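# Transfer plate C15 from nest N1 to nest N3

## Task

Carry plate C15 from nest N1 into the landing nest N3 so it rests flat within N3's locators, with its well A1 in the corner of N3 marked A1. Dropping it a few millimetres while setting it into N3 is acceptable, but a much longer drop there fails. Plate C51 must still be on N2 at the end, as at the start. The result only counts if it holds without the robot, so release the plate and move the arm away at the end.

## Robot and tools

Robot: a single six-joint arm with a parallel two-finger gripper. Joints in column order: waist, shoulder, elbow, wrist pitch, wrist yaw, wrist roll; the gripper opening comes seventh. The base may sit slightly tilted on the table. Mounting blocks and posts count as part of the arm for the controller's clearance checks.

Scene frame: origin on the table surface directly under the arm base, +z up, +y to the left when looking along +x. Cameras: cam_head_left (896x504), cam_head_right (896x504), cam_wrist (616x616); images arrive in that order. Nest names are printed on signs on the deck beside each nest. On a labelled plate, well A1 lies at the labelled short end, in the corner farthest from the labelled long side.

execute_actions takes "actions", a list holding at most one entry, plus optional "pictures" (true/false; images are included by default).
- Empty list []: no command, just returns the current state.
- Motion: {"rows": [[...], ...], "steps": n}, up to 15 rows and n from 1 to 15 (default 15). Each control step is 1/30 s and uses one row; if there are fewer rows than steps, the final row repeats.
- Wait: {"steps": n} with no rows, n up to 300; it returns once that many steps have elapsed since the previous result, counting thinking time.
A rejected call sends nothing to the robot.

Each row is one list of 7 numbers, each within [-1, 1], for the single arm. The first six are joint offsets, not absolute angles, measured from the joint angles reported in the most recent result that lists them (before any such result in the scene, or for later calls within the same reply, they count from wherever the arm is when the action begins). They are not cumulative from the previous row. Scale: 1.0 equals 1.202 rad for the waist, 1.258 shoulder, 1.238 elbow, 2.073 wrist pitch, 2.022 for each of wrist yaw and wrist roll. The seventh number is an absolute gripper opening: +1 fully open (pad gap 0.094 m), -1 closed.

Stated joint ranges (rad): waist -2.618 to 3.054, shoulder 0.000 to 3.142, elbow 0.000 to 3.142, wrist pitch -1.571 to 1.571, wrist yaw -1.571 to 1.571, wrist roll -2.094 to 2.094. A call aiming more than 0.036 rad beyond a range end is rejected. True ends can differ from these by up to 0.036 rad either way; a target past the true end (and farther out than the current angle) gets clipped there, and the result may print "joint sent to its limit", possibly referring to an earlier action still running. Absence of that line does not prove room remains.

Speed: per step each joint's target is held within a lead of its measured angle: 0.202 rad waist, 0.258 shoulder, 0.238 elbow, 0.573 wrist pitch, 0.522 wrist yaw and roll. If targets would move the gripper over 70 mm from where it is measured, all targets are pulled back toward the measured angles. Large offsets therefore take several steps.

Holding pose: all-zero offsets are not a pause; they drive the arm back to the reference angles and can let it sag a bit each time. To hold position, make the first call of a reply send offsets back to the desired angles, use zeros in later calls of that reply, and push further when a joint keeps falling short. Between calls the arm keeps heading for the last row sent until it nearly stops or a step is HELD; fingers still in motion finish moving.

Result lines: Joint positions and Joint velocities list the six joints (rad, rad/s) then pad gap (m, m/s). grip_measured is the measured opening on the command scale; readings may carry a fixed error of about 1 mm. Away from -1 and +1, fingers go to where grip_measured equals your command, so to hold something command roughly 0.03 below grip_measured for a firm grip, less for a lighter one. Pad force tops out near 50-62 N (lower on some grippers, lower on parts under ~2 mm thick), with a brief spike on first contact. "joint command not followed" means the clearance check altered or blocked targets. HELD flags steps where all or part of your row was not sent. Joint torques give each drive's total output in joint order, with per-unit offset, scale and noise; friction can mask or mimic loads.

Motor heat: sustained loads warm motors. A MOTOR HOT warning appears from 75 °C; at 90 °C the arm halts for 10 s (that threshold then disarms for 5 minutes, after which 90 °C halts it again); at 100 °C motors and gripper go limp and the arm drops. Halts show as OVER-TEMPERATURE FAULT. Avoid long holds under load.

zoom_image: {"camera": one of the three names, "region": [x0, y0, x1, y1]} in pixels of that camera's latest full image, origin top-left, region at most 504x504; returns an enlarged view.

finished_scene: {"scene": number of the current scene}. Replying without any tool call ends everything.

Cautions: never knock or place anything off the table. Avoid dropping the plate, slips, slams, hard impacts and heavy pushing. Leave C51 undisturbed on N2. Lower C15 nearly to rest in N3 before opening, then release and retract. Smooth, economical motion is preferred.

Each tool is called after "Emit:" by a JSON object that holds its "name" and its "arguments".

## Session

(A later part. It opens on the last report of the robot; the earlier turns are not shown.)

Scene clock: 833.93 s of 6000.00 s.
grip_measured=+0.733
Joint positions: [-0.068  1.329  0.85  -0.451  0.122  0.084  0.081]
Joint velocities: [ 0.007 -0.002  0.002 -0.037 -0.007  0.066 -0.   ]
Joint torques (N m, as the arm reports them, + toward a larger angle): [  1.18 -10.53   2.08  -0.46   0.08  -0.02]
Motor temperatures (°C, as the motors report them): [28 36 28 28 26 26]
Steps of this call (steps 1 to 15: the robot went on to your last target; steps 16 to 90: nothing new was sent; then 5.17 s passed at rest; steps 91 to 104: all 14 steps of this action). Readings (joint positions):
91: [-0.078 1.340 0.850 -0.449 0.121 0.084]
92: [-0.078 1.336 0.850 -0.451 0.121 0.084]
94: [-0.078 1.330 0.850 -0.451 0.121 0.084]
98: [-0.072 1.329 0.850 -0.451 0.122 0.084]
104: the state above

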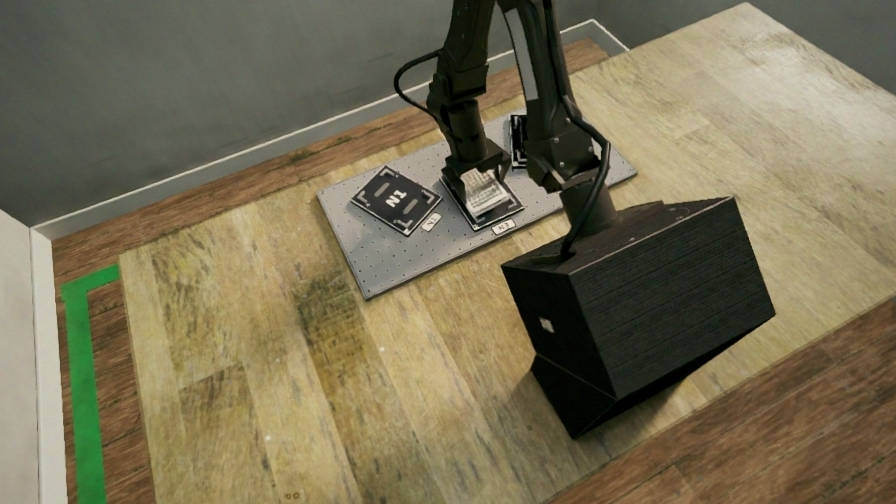

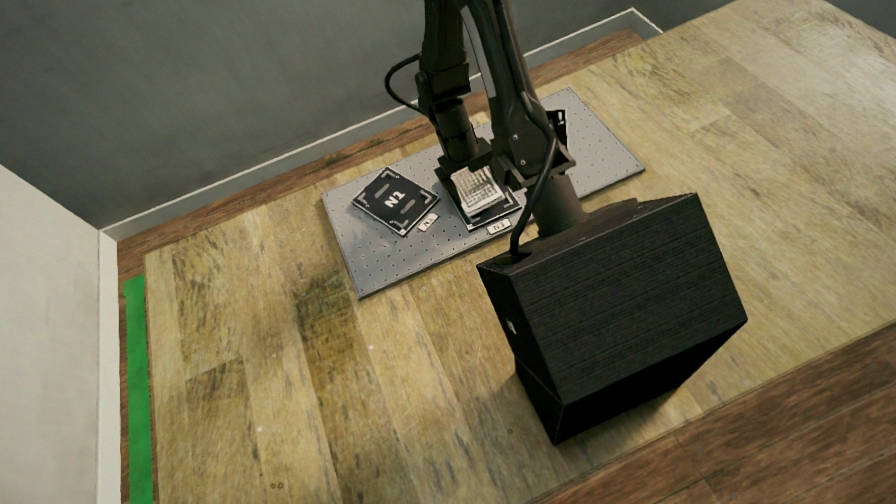

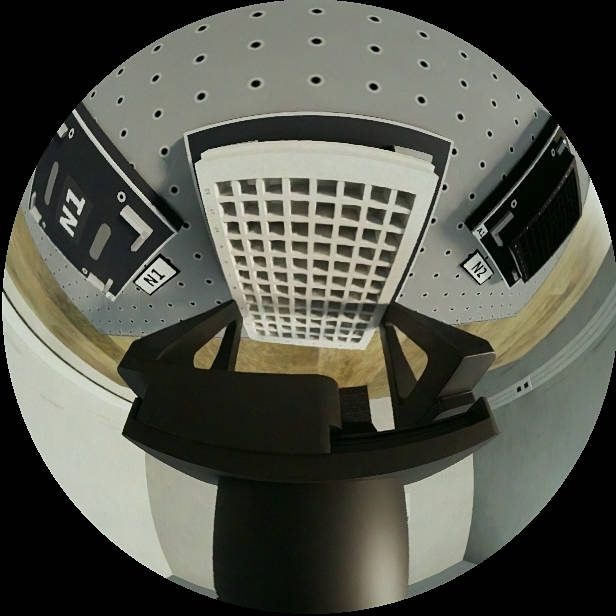

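Descend.

Emit:
{"name": "execute_actions", "arguments": {"actions": [{"rows":[[0,0.01,0,0.001,0,0,0.6],[0,0.016,0,0.002,0,0,0.6],[0,0.022,0,0.003,0,0,0.6],[0,0.028,0,0.004,0,0,0.6],[0,0.032,0,0.005,0,0,0.6]],"steps":15}]}}

Emit:
{"name": "zoom_image", "arguments": {"camera": "cam_wrist", "region": [160,90,480,260]}}

Emit:
{"name": "zoom_image", "arguments": {"camera": "cam_head_left", "region": [420,120,560,250]}}

Scene clock: 849.50 s of 6000.00 s.
grip_measured=+0.733
Joint positions: [-0.068  1.352  0.85  -0.451  0.119  0.084  0.081]
Joint velocities: [ 0.012  0.007 -0.017 -0.037  0.022 -0.037 -0.   ]
Joint torques (N m, as the arm reports them, + toward a larger angle): [ 0.41 -7.04  1.91 -0.44  0.04  0.01]
Motor temperatures (°C, as the motors report them): [28 38 28 28 26 26]
Steps of this call (steps 1 to 15: the robot went on to your last target; steps 16 to 90: nothing new was sent; then 12.07 s passed at rest; steps 91 to 105: all 15 steps of this action). Readings (joint positions):
91: [-0.068 1.329 0.850 -0.451 0.122 0.084]
92: [-0.068 1.330 0.850 -0.451 0.122 0.084]
94: [-0.068 1.339 0.850 -0.450 0.122 0.084]
98: [-0.068 1.352 0.850 -0.451 0.119 0.084]
105: the state above

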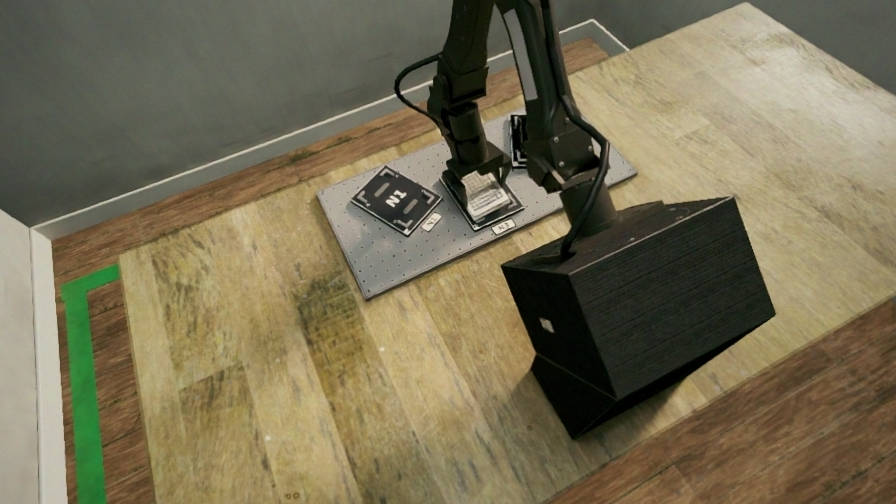

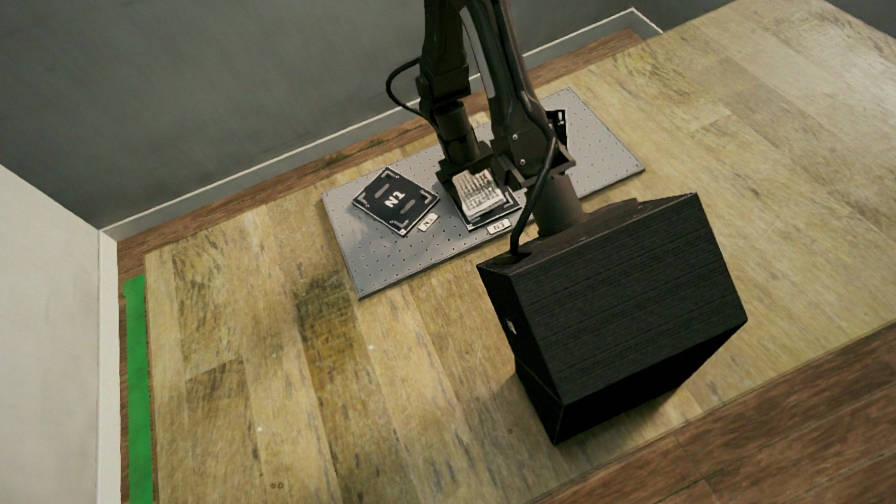

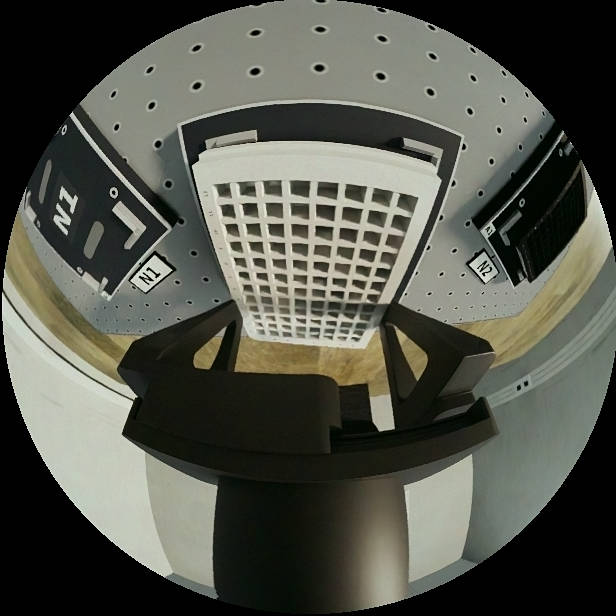

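Region (160, 90, 480, 260) of cam_wrist's 616x616 image, scaled by 1.575, with more detail than that image has; it fills the top 268 rows of this view, and the rest is white.

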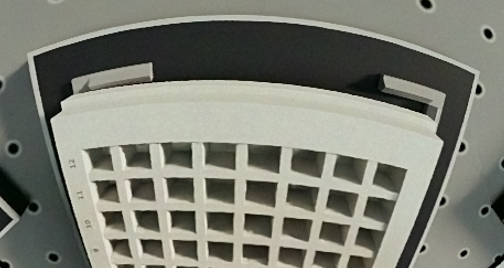

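Region (420, 120, 560, 250) of cam_head_left's 896x504 image, scaled by 3.600, with more detail than that image has; it fills the top 468 rows of this view, and the rest is white.

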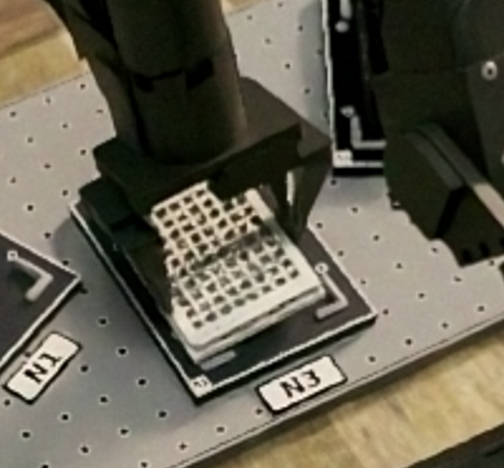

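Emit:
{"name": "execute_actions", "arguments": {"actions": [{"rows":[[0,-0.028,0,0,0,0,0.6],[0,-0.028,0,0,0,0,0.6],[0,-0.028,0,0,0,0,0.6],[0,-0.028,0,0,0,0,0.6],[-0.01,-0.028,0,0,0,0,0.6],[-0.0135,-0.028,0,0,0,0,0.6]],"steps":14}], "pictures": false}}

Scene clock: 856.73 s of 6000.00 s.
grip_measured=+0.733
Joint positions: [-0.074  1.336  0.85  -0.452  0.119  0.084  0.081]
Joint velocities: [ 0.002 -0.007  0.022 -0.022  0.022 -0.022 -0.001]
Joint torques (N m, as the arm reports them, + toward a larger angle): [ -0.29 -10.65   2.19  -0.45   0.01   0.01]
Motor temperatures (°C, as the motors report them): [28 37 28 28 26 26]
Steps of this call (steps 1 to 15: the robot went on to your last target; steps 16 to 90: nothing new was sent; then 3.77 s passed at rest; steps 91 to 104: all 14 steps of this action). Readings (joint positions):
91: [-0.068 1.348 0.850 -0.451 0.119 0.084]
92: [-0.068 1.343 0.850 -0.452 0.119 0.084]
94: [-0.068 1.337 0.850 -0.452 0.119 0.084]
98: [-0.072 1.336 0.850 -0.452 0.119 0.084]
104: the state above

Emit:
{"name": "execute_actions", "arguments": {"actions": [{"rows":[[0,0.01,0,0.001,0,0,0.6],[0,0.016,0,0.002,0,0,0.6],[0,0.022,0,0.003,0,0,0.6],[0,0.028,0,0.004,0,0,0.6],[0,0.032,0,0.005,0,0,0.6]],"steps":15}]}}

Emit:
{"name": "zoom_image", "arguments": {"camera": "cam_wrist", "region": [160,90,480,260]}}

Emit:
{"name": "zoom_image", "arguments": {"camera": "cam_head_left", "region": [420,120,560,250]}}

Scene clock: 865.60 s of 6000.00 s.
grip_measured=+0.733
Joint positions: [-0.074  1.352  0.85  -0.451  0.111  0.084  0.081]
Joint velocities: [-0.007  0.012 -0.002 -0.066  0.007  0.007 -0.001]
Joint torques (N m, as the arm reports them, + toward a larger angle): [ 0.63 -6.46  1.9  -0.41  0.05  0.04]
Motor temperatures (°C, as the motors report them): [28 38 28 28 26 26]
Steps of this call (steps 1 to 15: the robot went on to your last target; steps 16 to 90: nothing new was sent; then 5.37 s passed at rest; steps 91 to 105: all 15 steps of this action). Readings (joint positions):
91: [-0.074 1.336 0.850 -0.452 0.119 0.084]
92: [-0.074 1.338 0.850 -0.452 0.119 0.084]
94: [-0.074 1.346 0.850 -0.451 0.117 0.084]
98: [-0.074 1.352 0.850 -0.451 0.111 0.084]
105: the state above

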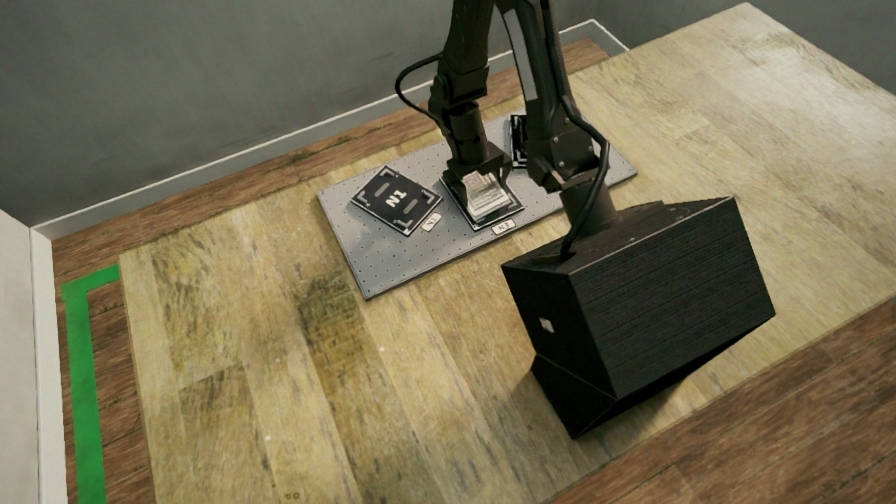

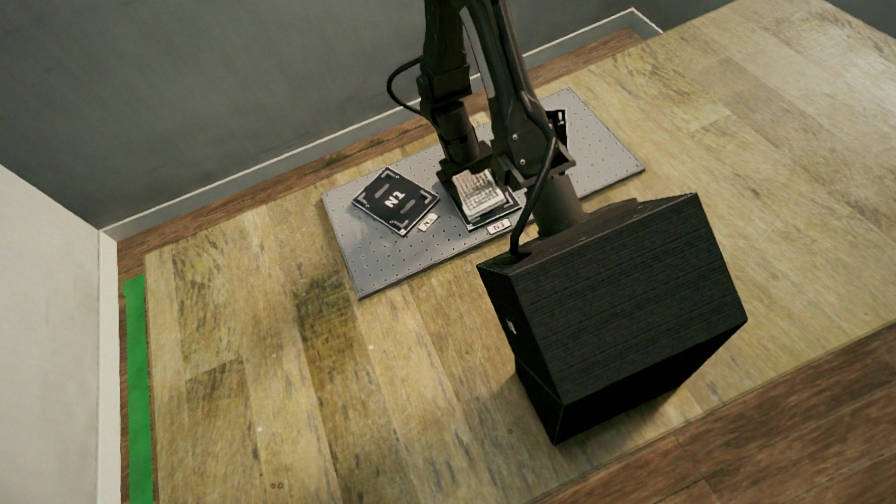

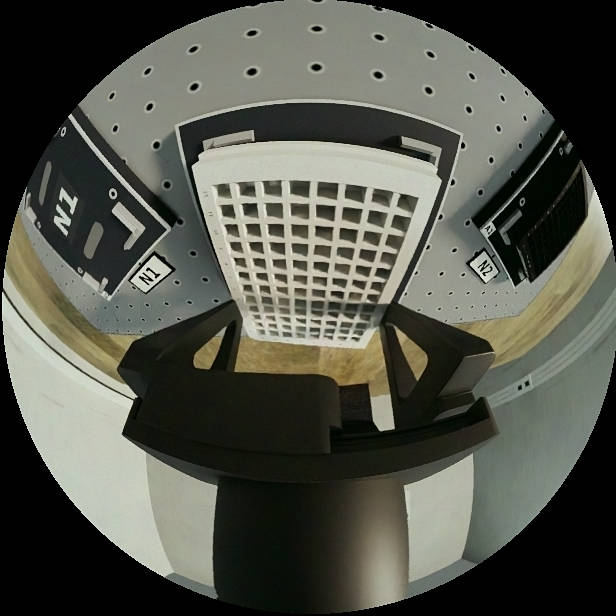

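Region (160, 90, 480, 260) of cam_wrist's 616x616 image, scaled by 1.575, with more detail than that image has; it fills the top 268 rows of this view, and the rest is white.

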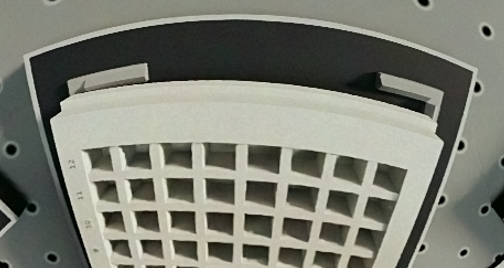

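Region (420, 120, 560, 250) of cam_head_left's 896x504 image, scaled by 3.600, with more detail than that image has; it fills the top 468 rows of this view, and the rest is white.

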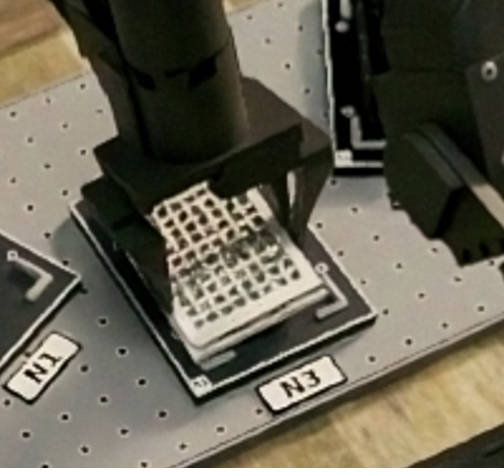

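Emit:
{"name": "execute_actions", "arguments": {"actions": [{"rows":[[0,0,0,0,0,0,0.68],[0,0,0,0,0,0,0.74],[0,0,0,0,0,0,0.8],[0,0,0,0,0,0,0.9],[0,0,0,0,0,0,1]],"steps":15}]}}

Emit:
{"name": "zoom_image", "arguments": {"camera": "cam_wrist", "region": [150,90,480,350]}}

Emit:
{"name": "zoom_image", "arguments": {"camera": "cam_head_left", "region": [420,120,560,250]}}

Scene clock: 880.77 s of 6000.00 s.
grip_measured=+0.999
Joint positions: [-0.074  1.351  0.85  -0.453  0.111  0.084  0.094]
Joint velocities: [-0.007  0.002 -0.002 -0.022 -0.007 -0.022 -0.001]
Joint torques (N m, as the arm reports them, + toward a larger angle): [ 0.53 -8.61  2.04 -0.51 -0.02 -0.03]
Motor temperatures (°C, as the motors report them): [28 37 28 28 26 26]
Steps of this call (steps 1 to 15: the robot went on to your last target; steps 16 to 90: nothing new was sent; then 11.67 s passed at rest; steps 91 to 105: all 15 steps of this action). Readings (joint positions):
91: [-0.074 1.352 0.850 -0.451 0.111 0.084]
92: [-0.074 1.352 0.850 -0.451 0.111 0.084]
94: [-0.074 1.351 0.850 -0.451 0.111 0.084]
98: [-0.074 1.351 0.850 -0.453 0.111 0.084]
105: the state above

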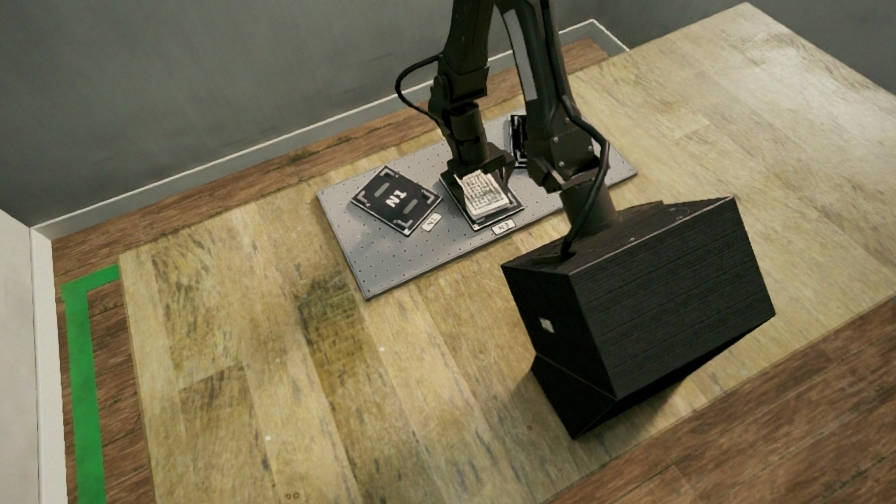

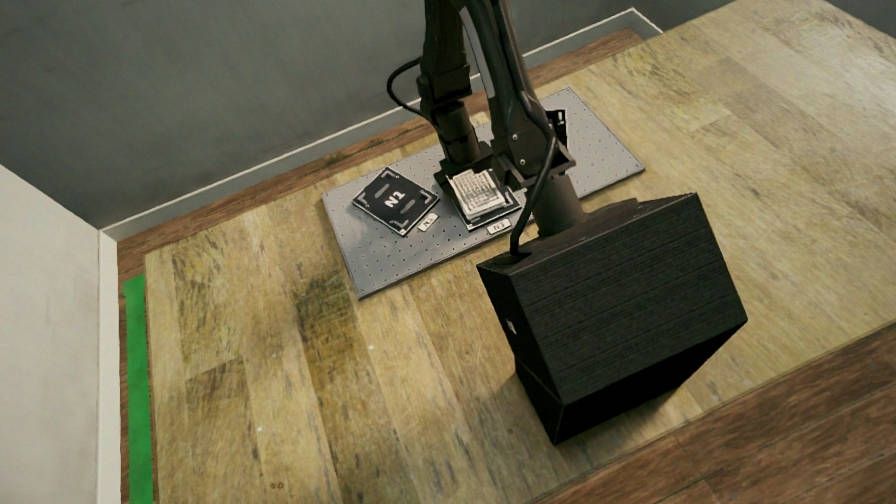

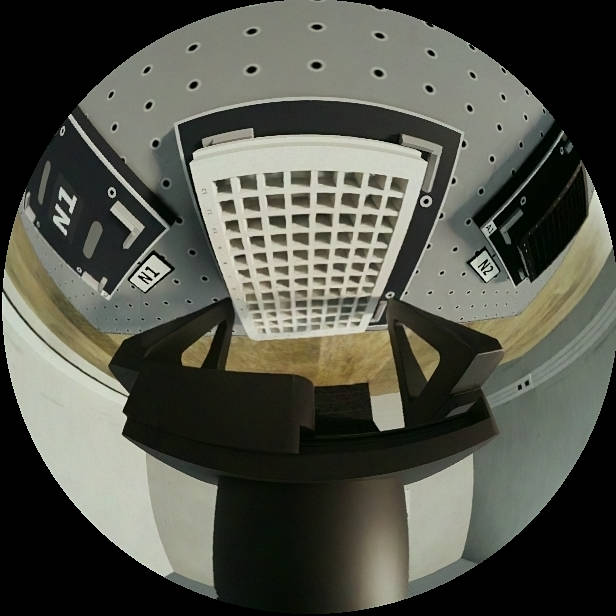

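Region (150, 90, 480, 350) of cam_wrist's 616x616 image, scaled by 1.527, with more detail than that image has; it fills the top 397 rows of this view, and the rest is white.

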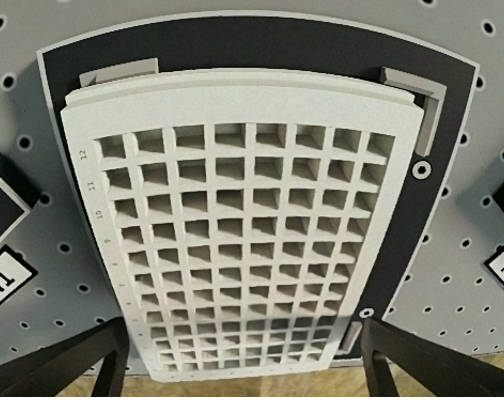

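Region (420, 120, 560, 250) of cam_head_left's 896x504 image, scaled by 3.600, with more detail than that image has; it fills the top 468 rows of this view, and the rest is white.

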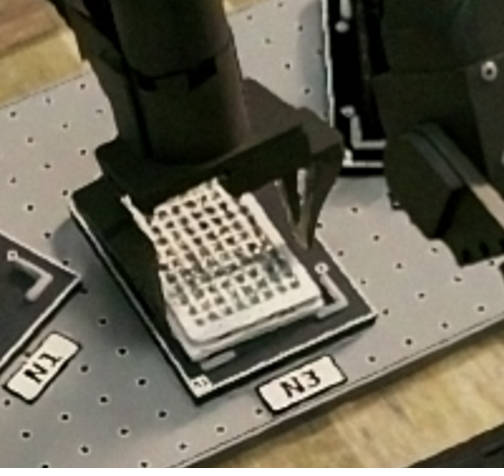

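Emit:
{"name": "execute_actions", "arguments": {"actions": [{"rows":[[-0.01,0,0,0,0,0,1],[-0.014,0,0,0,0,0,1],[-0.018,0,0,0,0,0,1]],"steps":14}]}}

Emit:
{"name": "zoom_image", "arguments": {"camera": "cam_wrist", "region": [150,90,480,350]}}

Emit:
{"name": "zoom_image", "arguments": {"camera": "cam_head_left", "region": [420,120,560,250]}}

Scene clock: 895.37 s of 6000.00 s.
grip_measured=+0.999
Joint positions: [-0.086  1.351  0.85  -0.453  0.111  0.084  0.094]
Joint velocities: [-0.012  0.022  0.002  0.022  0.007  0.095 -0.003]
Joint torques (N m, as the arm reports them, + toward a larger angle): [-0.07 -8.68  2.12 -0.53 -0.01 -0.02]
Motor temperatures (°C, as the motors report them): [28 37 28 28 26 26]
Steps of this call (steps 1 to 15: the robot went on to your last target; steps 16 to 90: nothing new was sent; then 11.13 s passed at rest; steps 91 to 104: all 14 steps of this action). Readings (joint positions):
91: [-0.074 1.351 0.850 -0.453 0.111 0.084]
92: [-0.075 1.351 0.850 -0.453 0.111 0.084]
94: [-0.080 1.351 0.850 -0.453 0.111 0.084]
98: [-0.086 1.351 0.850 -0.453 0.111 0.084]
104: the state above

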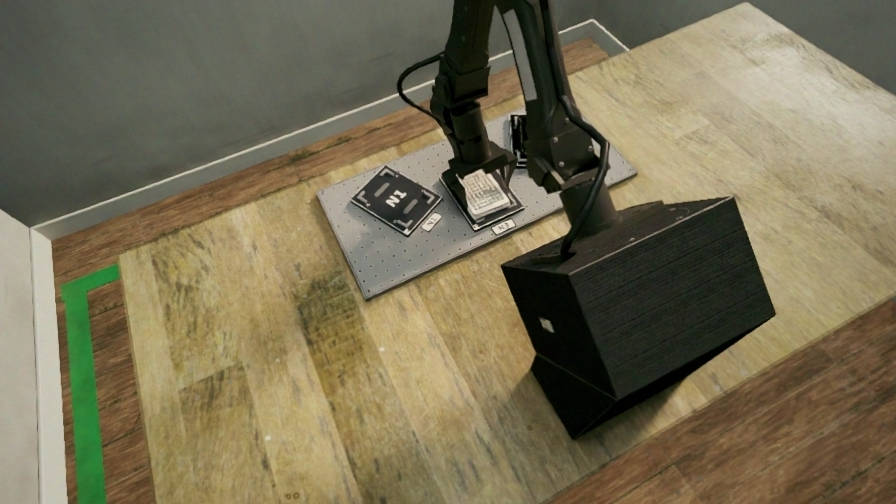

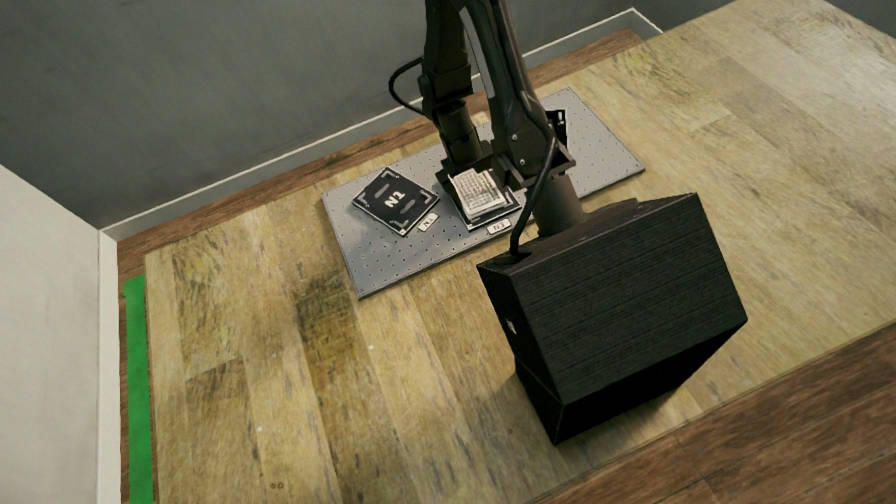

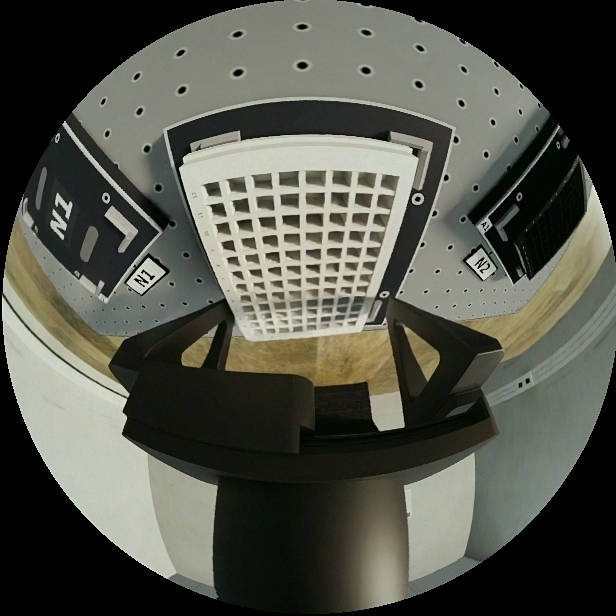

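Region (150, 90, 480, 350) of cam_wrist's 616x616 image, scaled by 1.527, with more detail than that image has; it fills the top 397 rows of this view, and the rest is white.

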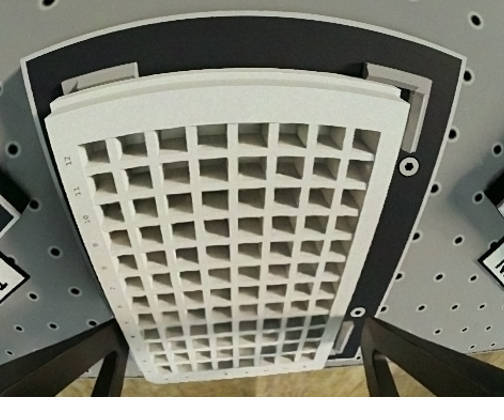

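Region (420, 120, 560, 250) of cam_head_left's 896x504 image, scaled by 3.600, with more detail than that image has; it fills the top 468 rows of this view, and the rest is white.

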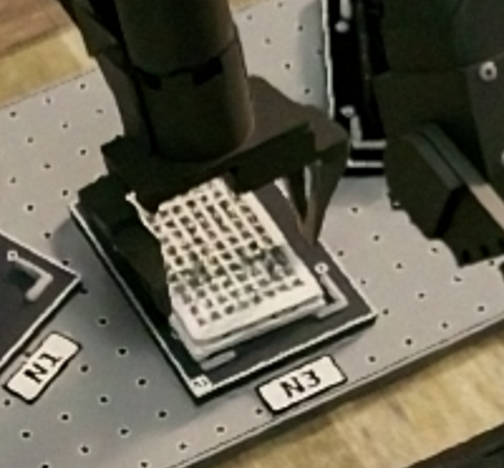

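Emit:
{"name": "execute_actions", "arguments": {"actions": [{"rows":[[0.01,-0.03,0.0,0,0,0,1],[0.01,-0.05,0.01,-0.01,0,0,1],[0.015,-0.07,0.03,-0.02,0,0,1],[0.02,-0.09,0.045,-0.035,0,0,1],[0.02,-0.11,0.06,-0.05,0,0,1]],"steps":15}]}}

Emit:
{"name": "zoom_image", "arguments": {"camera": "cam_wrist", "region": [150,90,480,350]}}

Emit:
{"name": "zoom_image", "arguments": {"camera": "cam_head_left", "region": [420,120,560,250]}}

Scene clock: 908.80 s of 6000.00 s.
grip_measured=+0.999
Joint positions: [-0.072  1.219  0.915 -0.536  0.111  0.084  0.094]
Joint velocities: [ 0.012  0.007 -0.002 -0.11   0.007 -0.022 -0.001]
Joint torques (N m, as the arm reports them, + toward a larger angle): [ 1.22 -9.57  3.65 -0.4  -0.01 -0.03]
Motor temperatures (°C, as the motors report them): [28 37 28 28 26 26]
Steps of this call (steps 1 to 15: the robot went on to your last target; steps 16 to 90: nothing new was sent; then 9.93 s passed at rest; steps 91 to 105: all 15 steps of this action). Readings (joint positions):
91: [-0.086 1.350 0.850 -0.453 0.111 0.084]
92: [-0.086 1.344 0.850 -0.455 0.111 0.084]
94: [-0.083 1.315 0.852 -0.474 0.111 0.084]
98: [-0.073 1.236 0.896 -0.521 0.111 0.084]
105: the state above

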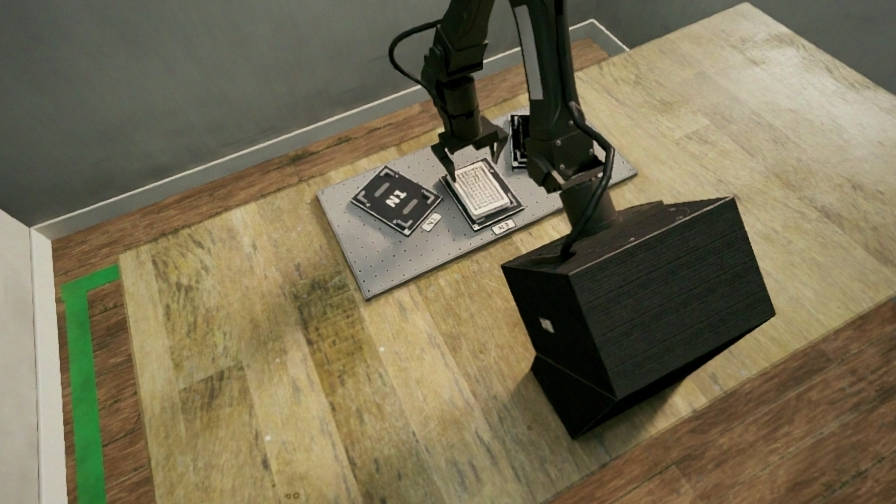

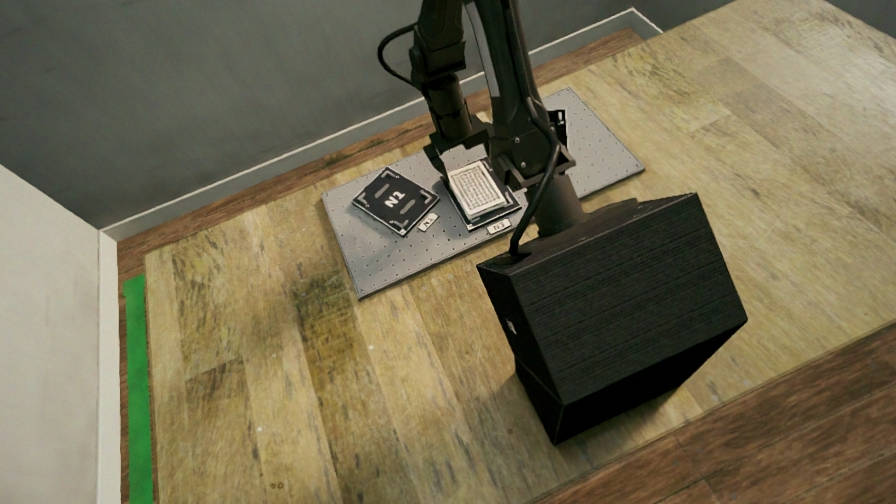

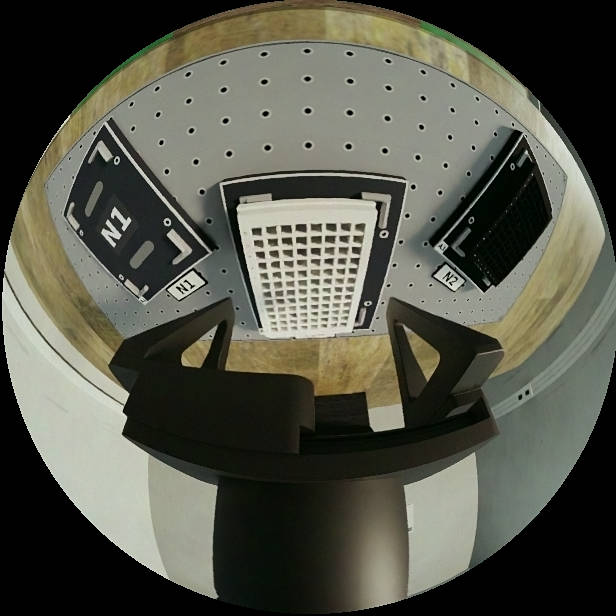

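Region (150, 90, 480, 350) of cam_wrist's 616x616 image, scaled by 1.527, with more detail than that image has; it fills the top 397 rows of this view, and the rest is white.

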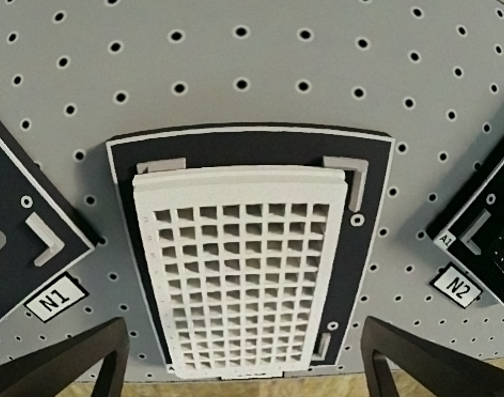

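Region (420, 120, 560, 250) of cam_head_left's 896x504 image, scaled by 3.600, with more detail than that image has; it fills the top 468 rows of this view, and the rest is white.

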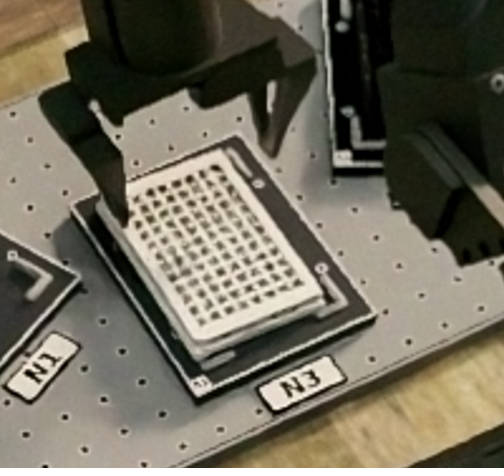

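Emit:
{"name": "execute_actions", "arguments": {"actions": [{"rows":[[0.02,0.02,-0.02,0.01,0,0,1],[0.024,0.05,-0.04,0.025,0,0,1],[0.024,0.08,-0.055,0.035,0,0,1],[0.024,0.1,-0.065,0.041,0,0,1],[0.024,0.108,-0.065,0.041,0,0,1]],"steps":15}]}}

Emit:
{"name": "zoom_image", "arguments": {"camera": "cam_wrist", "region": [150,90,480,350]}}

Emit:
{"name": "zoom_image", "arguments": {"camera": "cam_head_left", "region": [420,120,560,250]}}

Scene clock: 923.37 s of 6000.00 s.
grip_measured=+0.999
Joint positions: [-0.054  1.368  0.834 -0.469  0.112  0.084  0.094]
Joint velocities: [-0.012 -0.002  0.012  0.081  0.007  0.007  0.   ]
Joint torques (N m, as the arm reports them, + toward a larger angle): [ 1.54 -9.66  1.67 -0.48 -0.03  0.02]
Motor temperatures (°C, as the motors report them): [28 38 29 28 26 26]
Steps of this call (steps 1 to 30: the robot went on to your last target; steps 31 to 90: nothing new was sent; then 11.07 s passed at rest; steps 91 to 105: all 15 steps of this action). Readings (joint positions):
91: [-0.071 1.221 0.914 -0.545 0.111 0.084]
92: [-0.067 1.227 0.910 -0.535 0.111 0.084]
94: [-0.058 1.265 0.894 -0.500 0.111 0.084]
98: [-0.054 1.359 0.847 -0.475 0.111 0.084]
105: the state above

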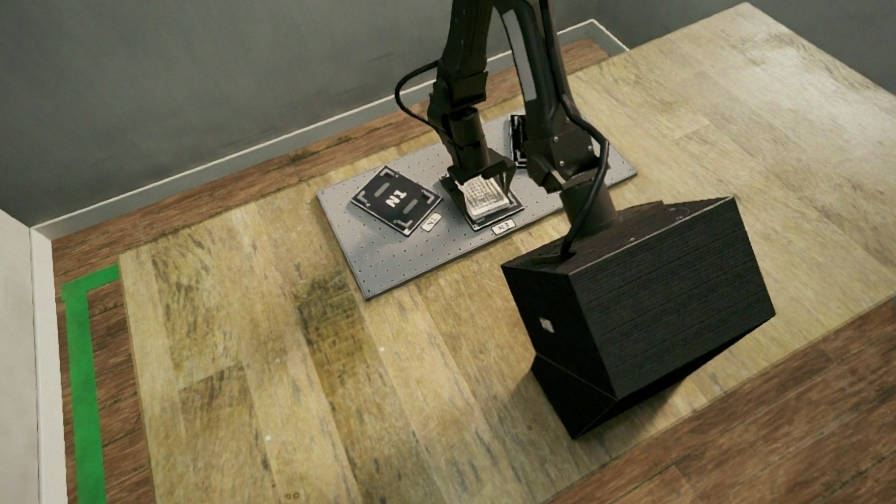

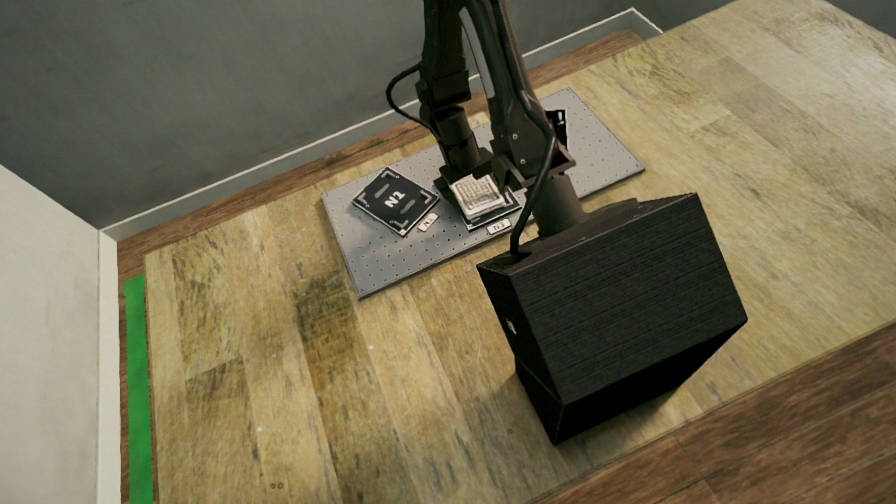

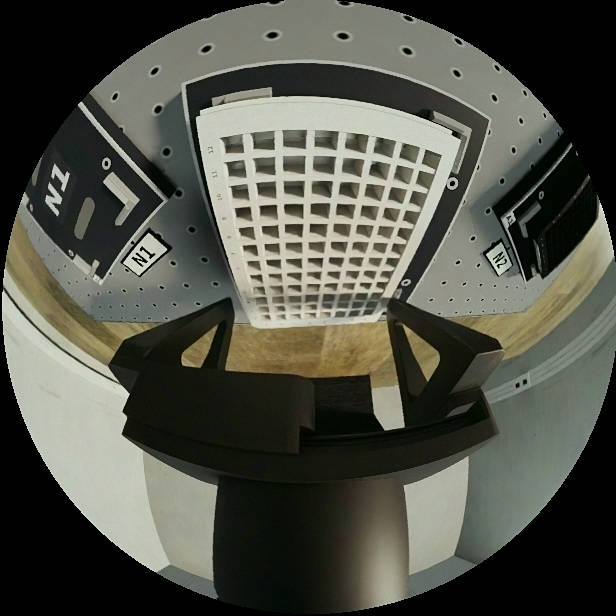

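Region (150, 90, 480, 350) of cam_wrist's 616x616 image, scaled by 1.527, with more detail than that image has; it fills the top 397 rows of this view, and the rest is white.

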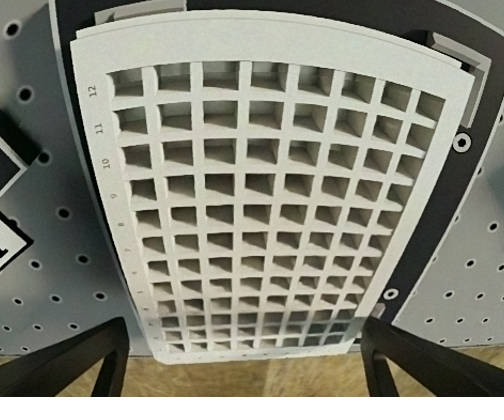

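Region (420, 120, 560, 250) of cam_head_left's 896x504 image, scaled by 3.600, with more detail than that image has; it fills the top 468 rows of this view, and the rest is white.

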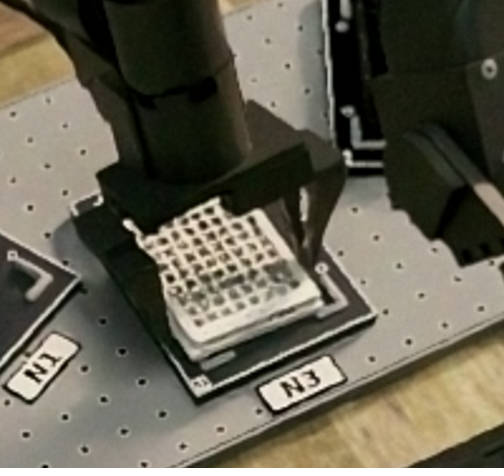

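Emit:
{"name": "execute_actions", "arguments": {"actions": [{"rows":[[-0.01,0,0,0,0,0,1],[-0.015,0,0,0,0,0,1],[-0.02,0,0,0,0,0,1],[-0.025,0,0,0,0,0,1],[-0.03,0,0,0,0,0,1]],"steps":15}]}}

Emit:
{"name": "zoom_image", "arguments": {"camera": "cam_wrist", "region": [150,60,500,340]}}

Emit:
{"name": "zoom_image", "arguments": {"camera": "cam_head_left", "region": [420,120,560,250]}}

Scene clock: 940.37 s of 6000.00 s.
grip_measured=+0.999
Joint positions: [-0.082  1.368  0.834 -0.466  0.111  0.084  0.094]
Joint velocities: [-0.022  0.002 -0.017 -0.081 -0.037 -0.051 -0.001]
Joint torques (N m, as the arm reports them, + toward a larger angle): [-0.01 -8.7   1.68 -0.68  0.03 -0.02]
Motor temperatures (°C, as the motors report them): [28 38 28 28 26 26]
Steps of this call (steps 1 to 15: the robot went on to your last target; steps 16 to 90: nothing new was sent; then 13.50 s passed at rest; steps 91 to 105: all 15 steps of this action). Readings (joint positions):
91: [-0.054 1.368 0.834 -0.466 0.112 0.084]
92: [-0.054 1.368 0.834 -0.466 0.112 0.084]
94: [-0.062 1.368 0.834 -0.466 0.111 0.084]
98: [-0.081 1.368 0.834 -0.466 0.111 0.084]
105: the state above

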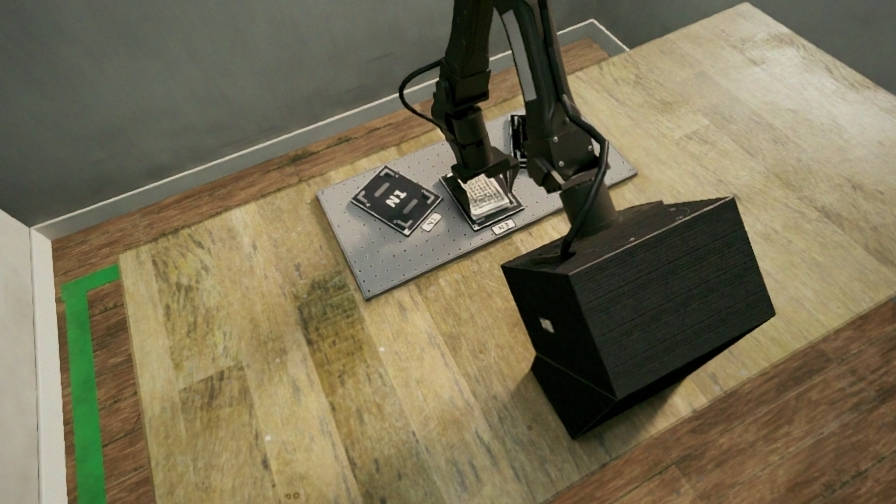

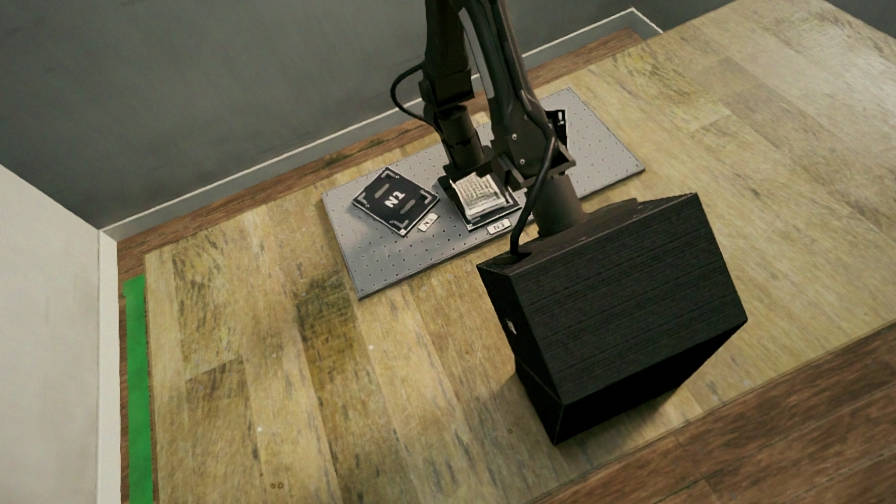

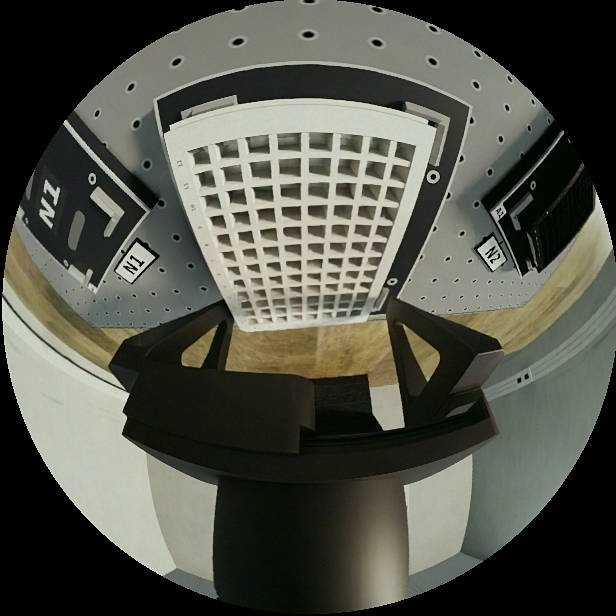

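Region (150, 60, 500, 340) of cam_wrist's 616x616 image, scaled by 1.440, with more detail than that image has; it fills the top 403 rows of this view, and the rest is white.

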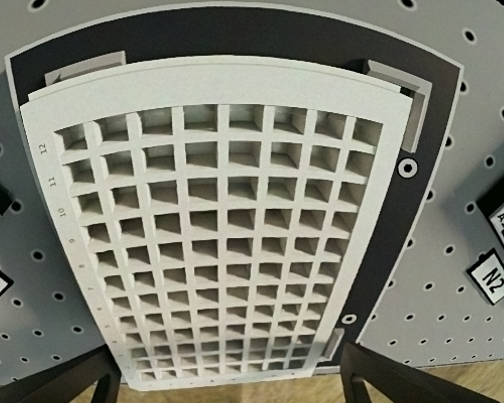

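Region (420, 120, 560, 250) of cam_head_left's 896x504 image, scaled by 3.600, with more detail than that image has; it fills the top 468 rows of this view, and the rest is white.

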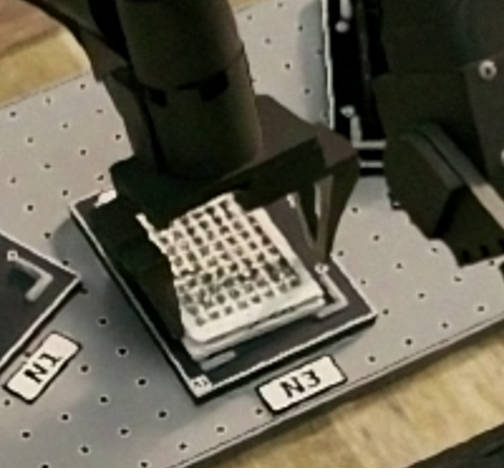

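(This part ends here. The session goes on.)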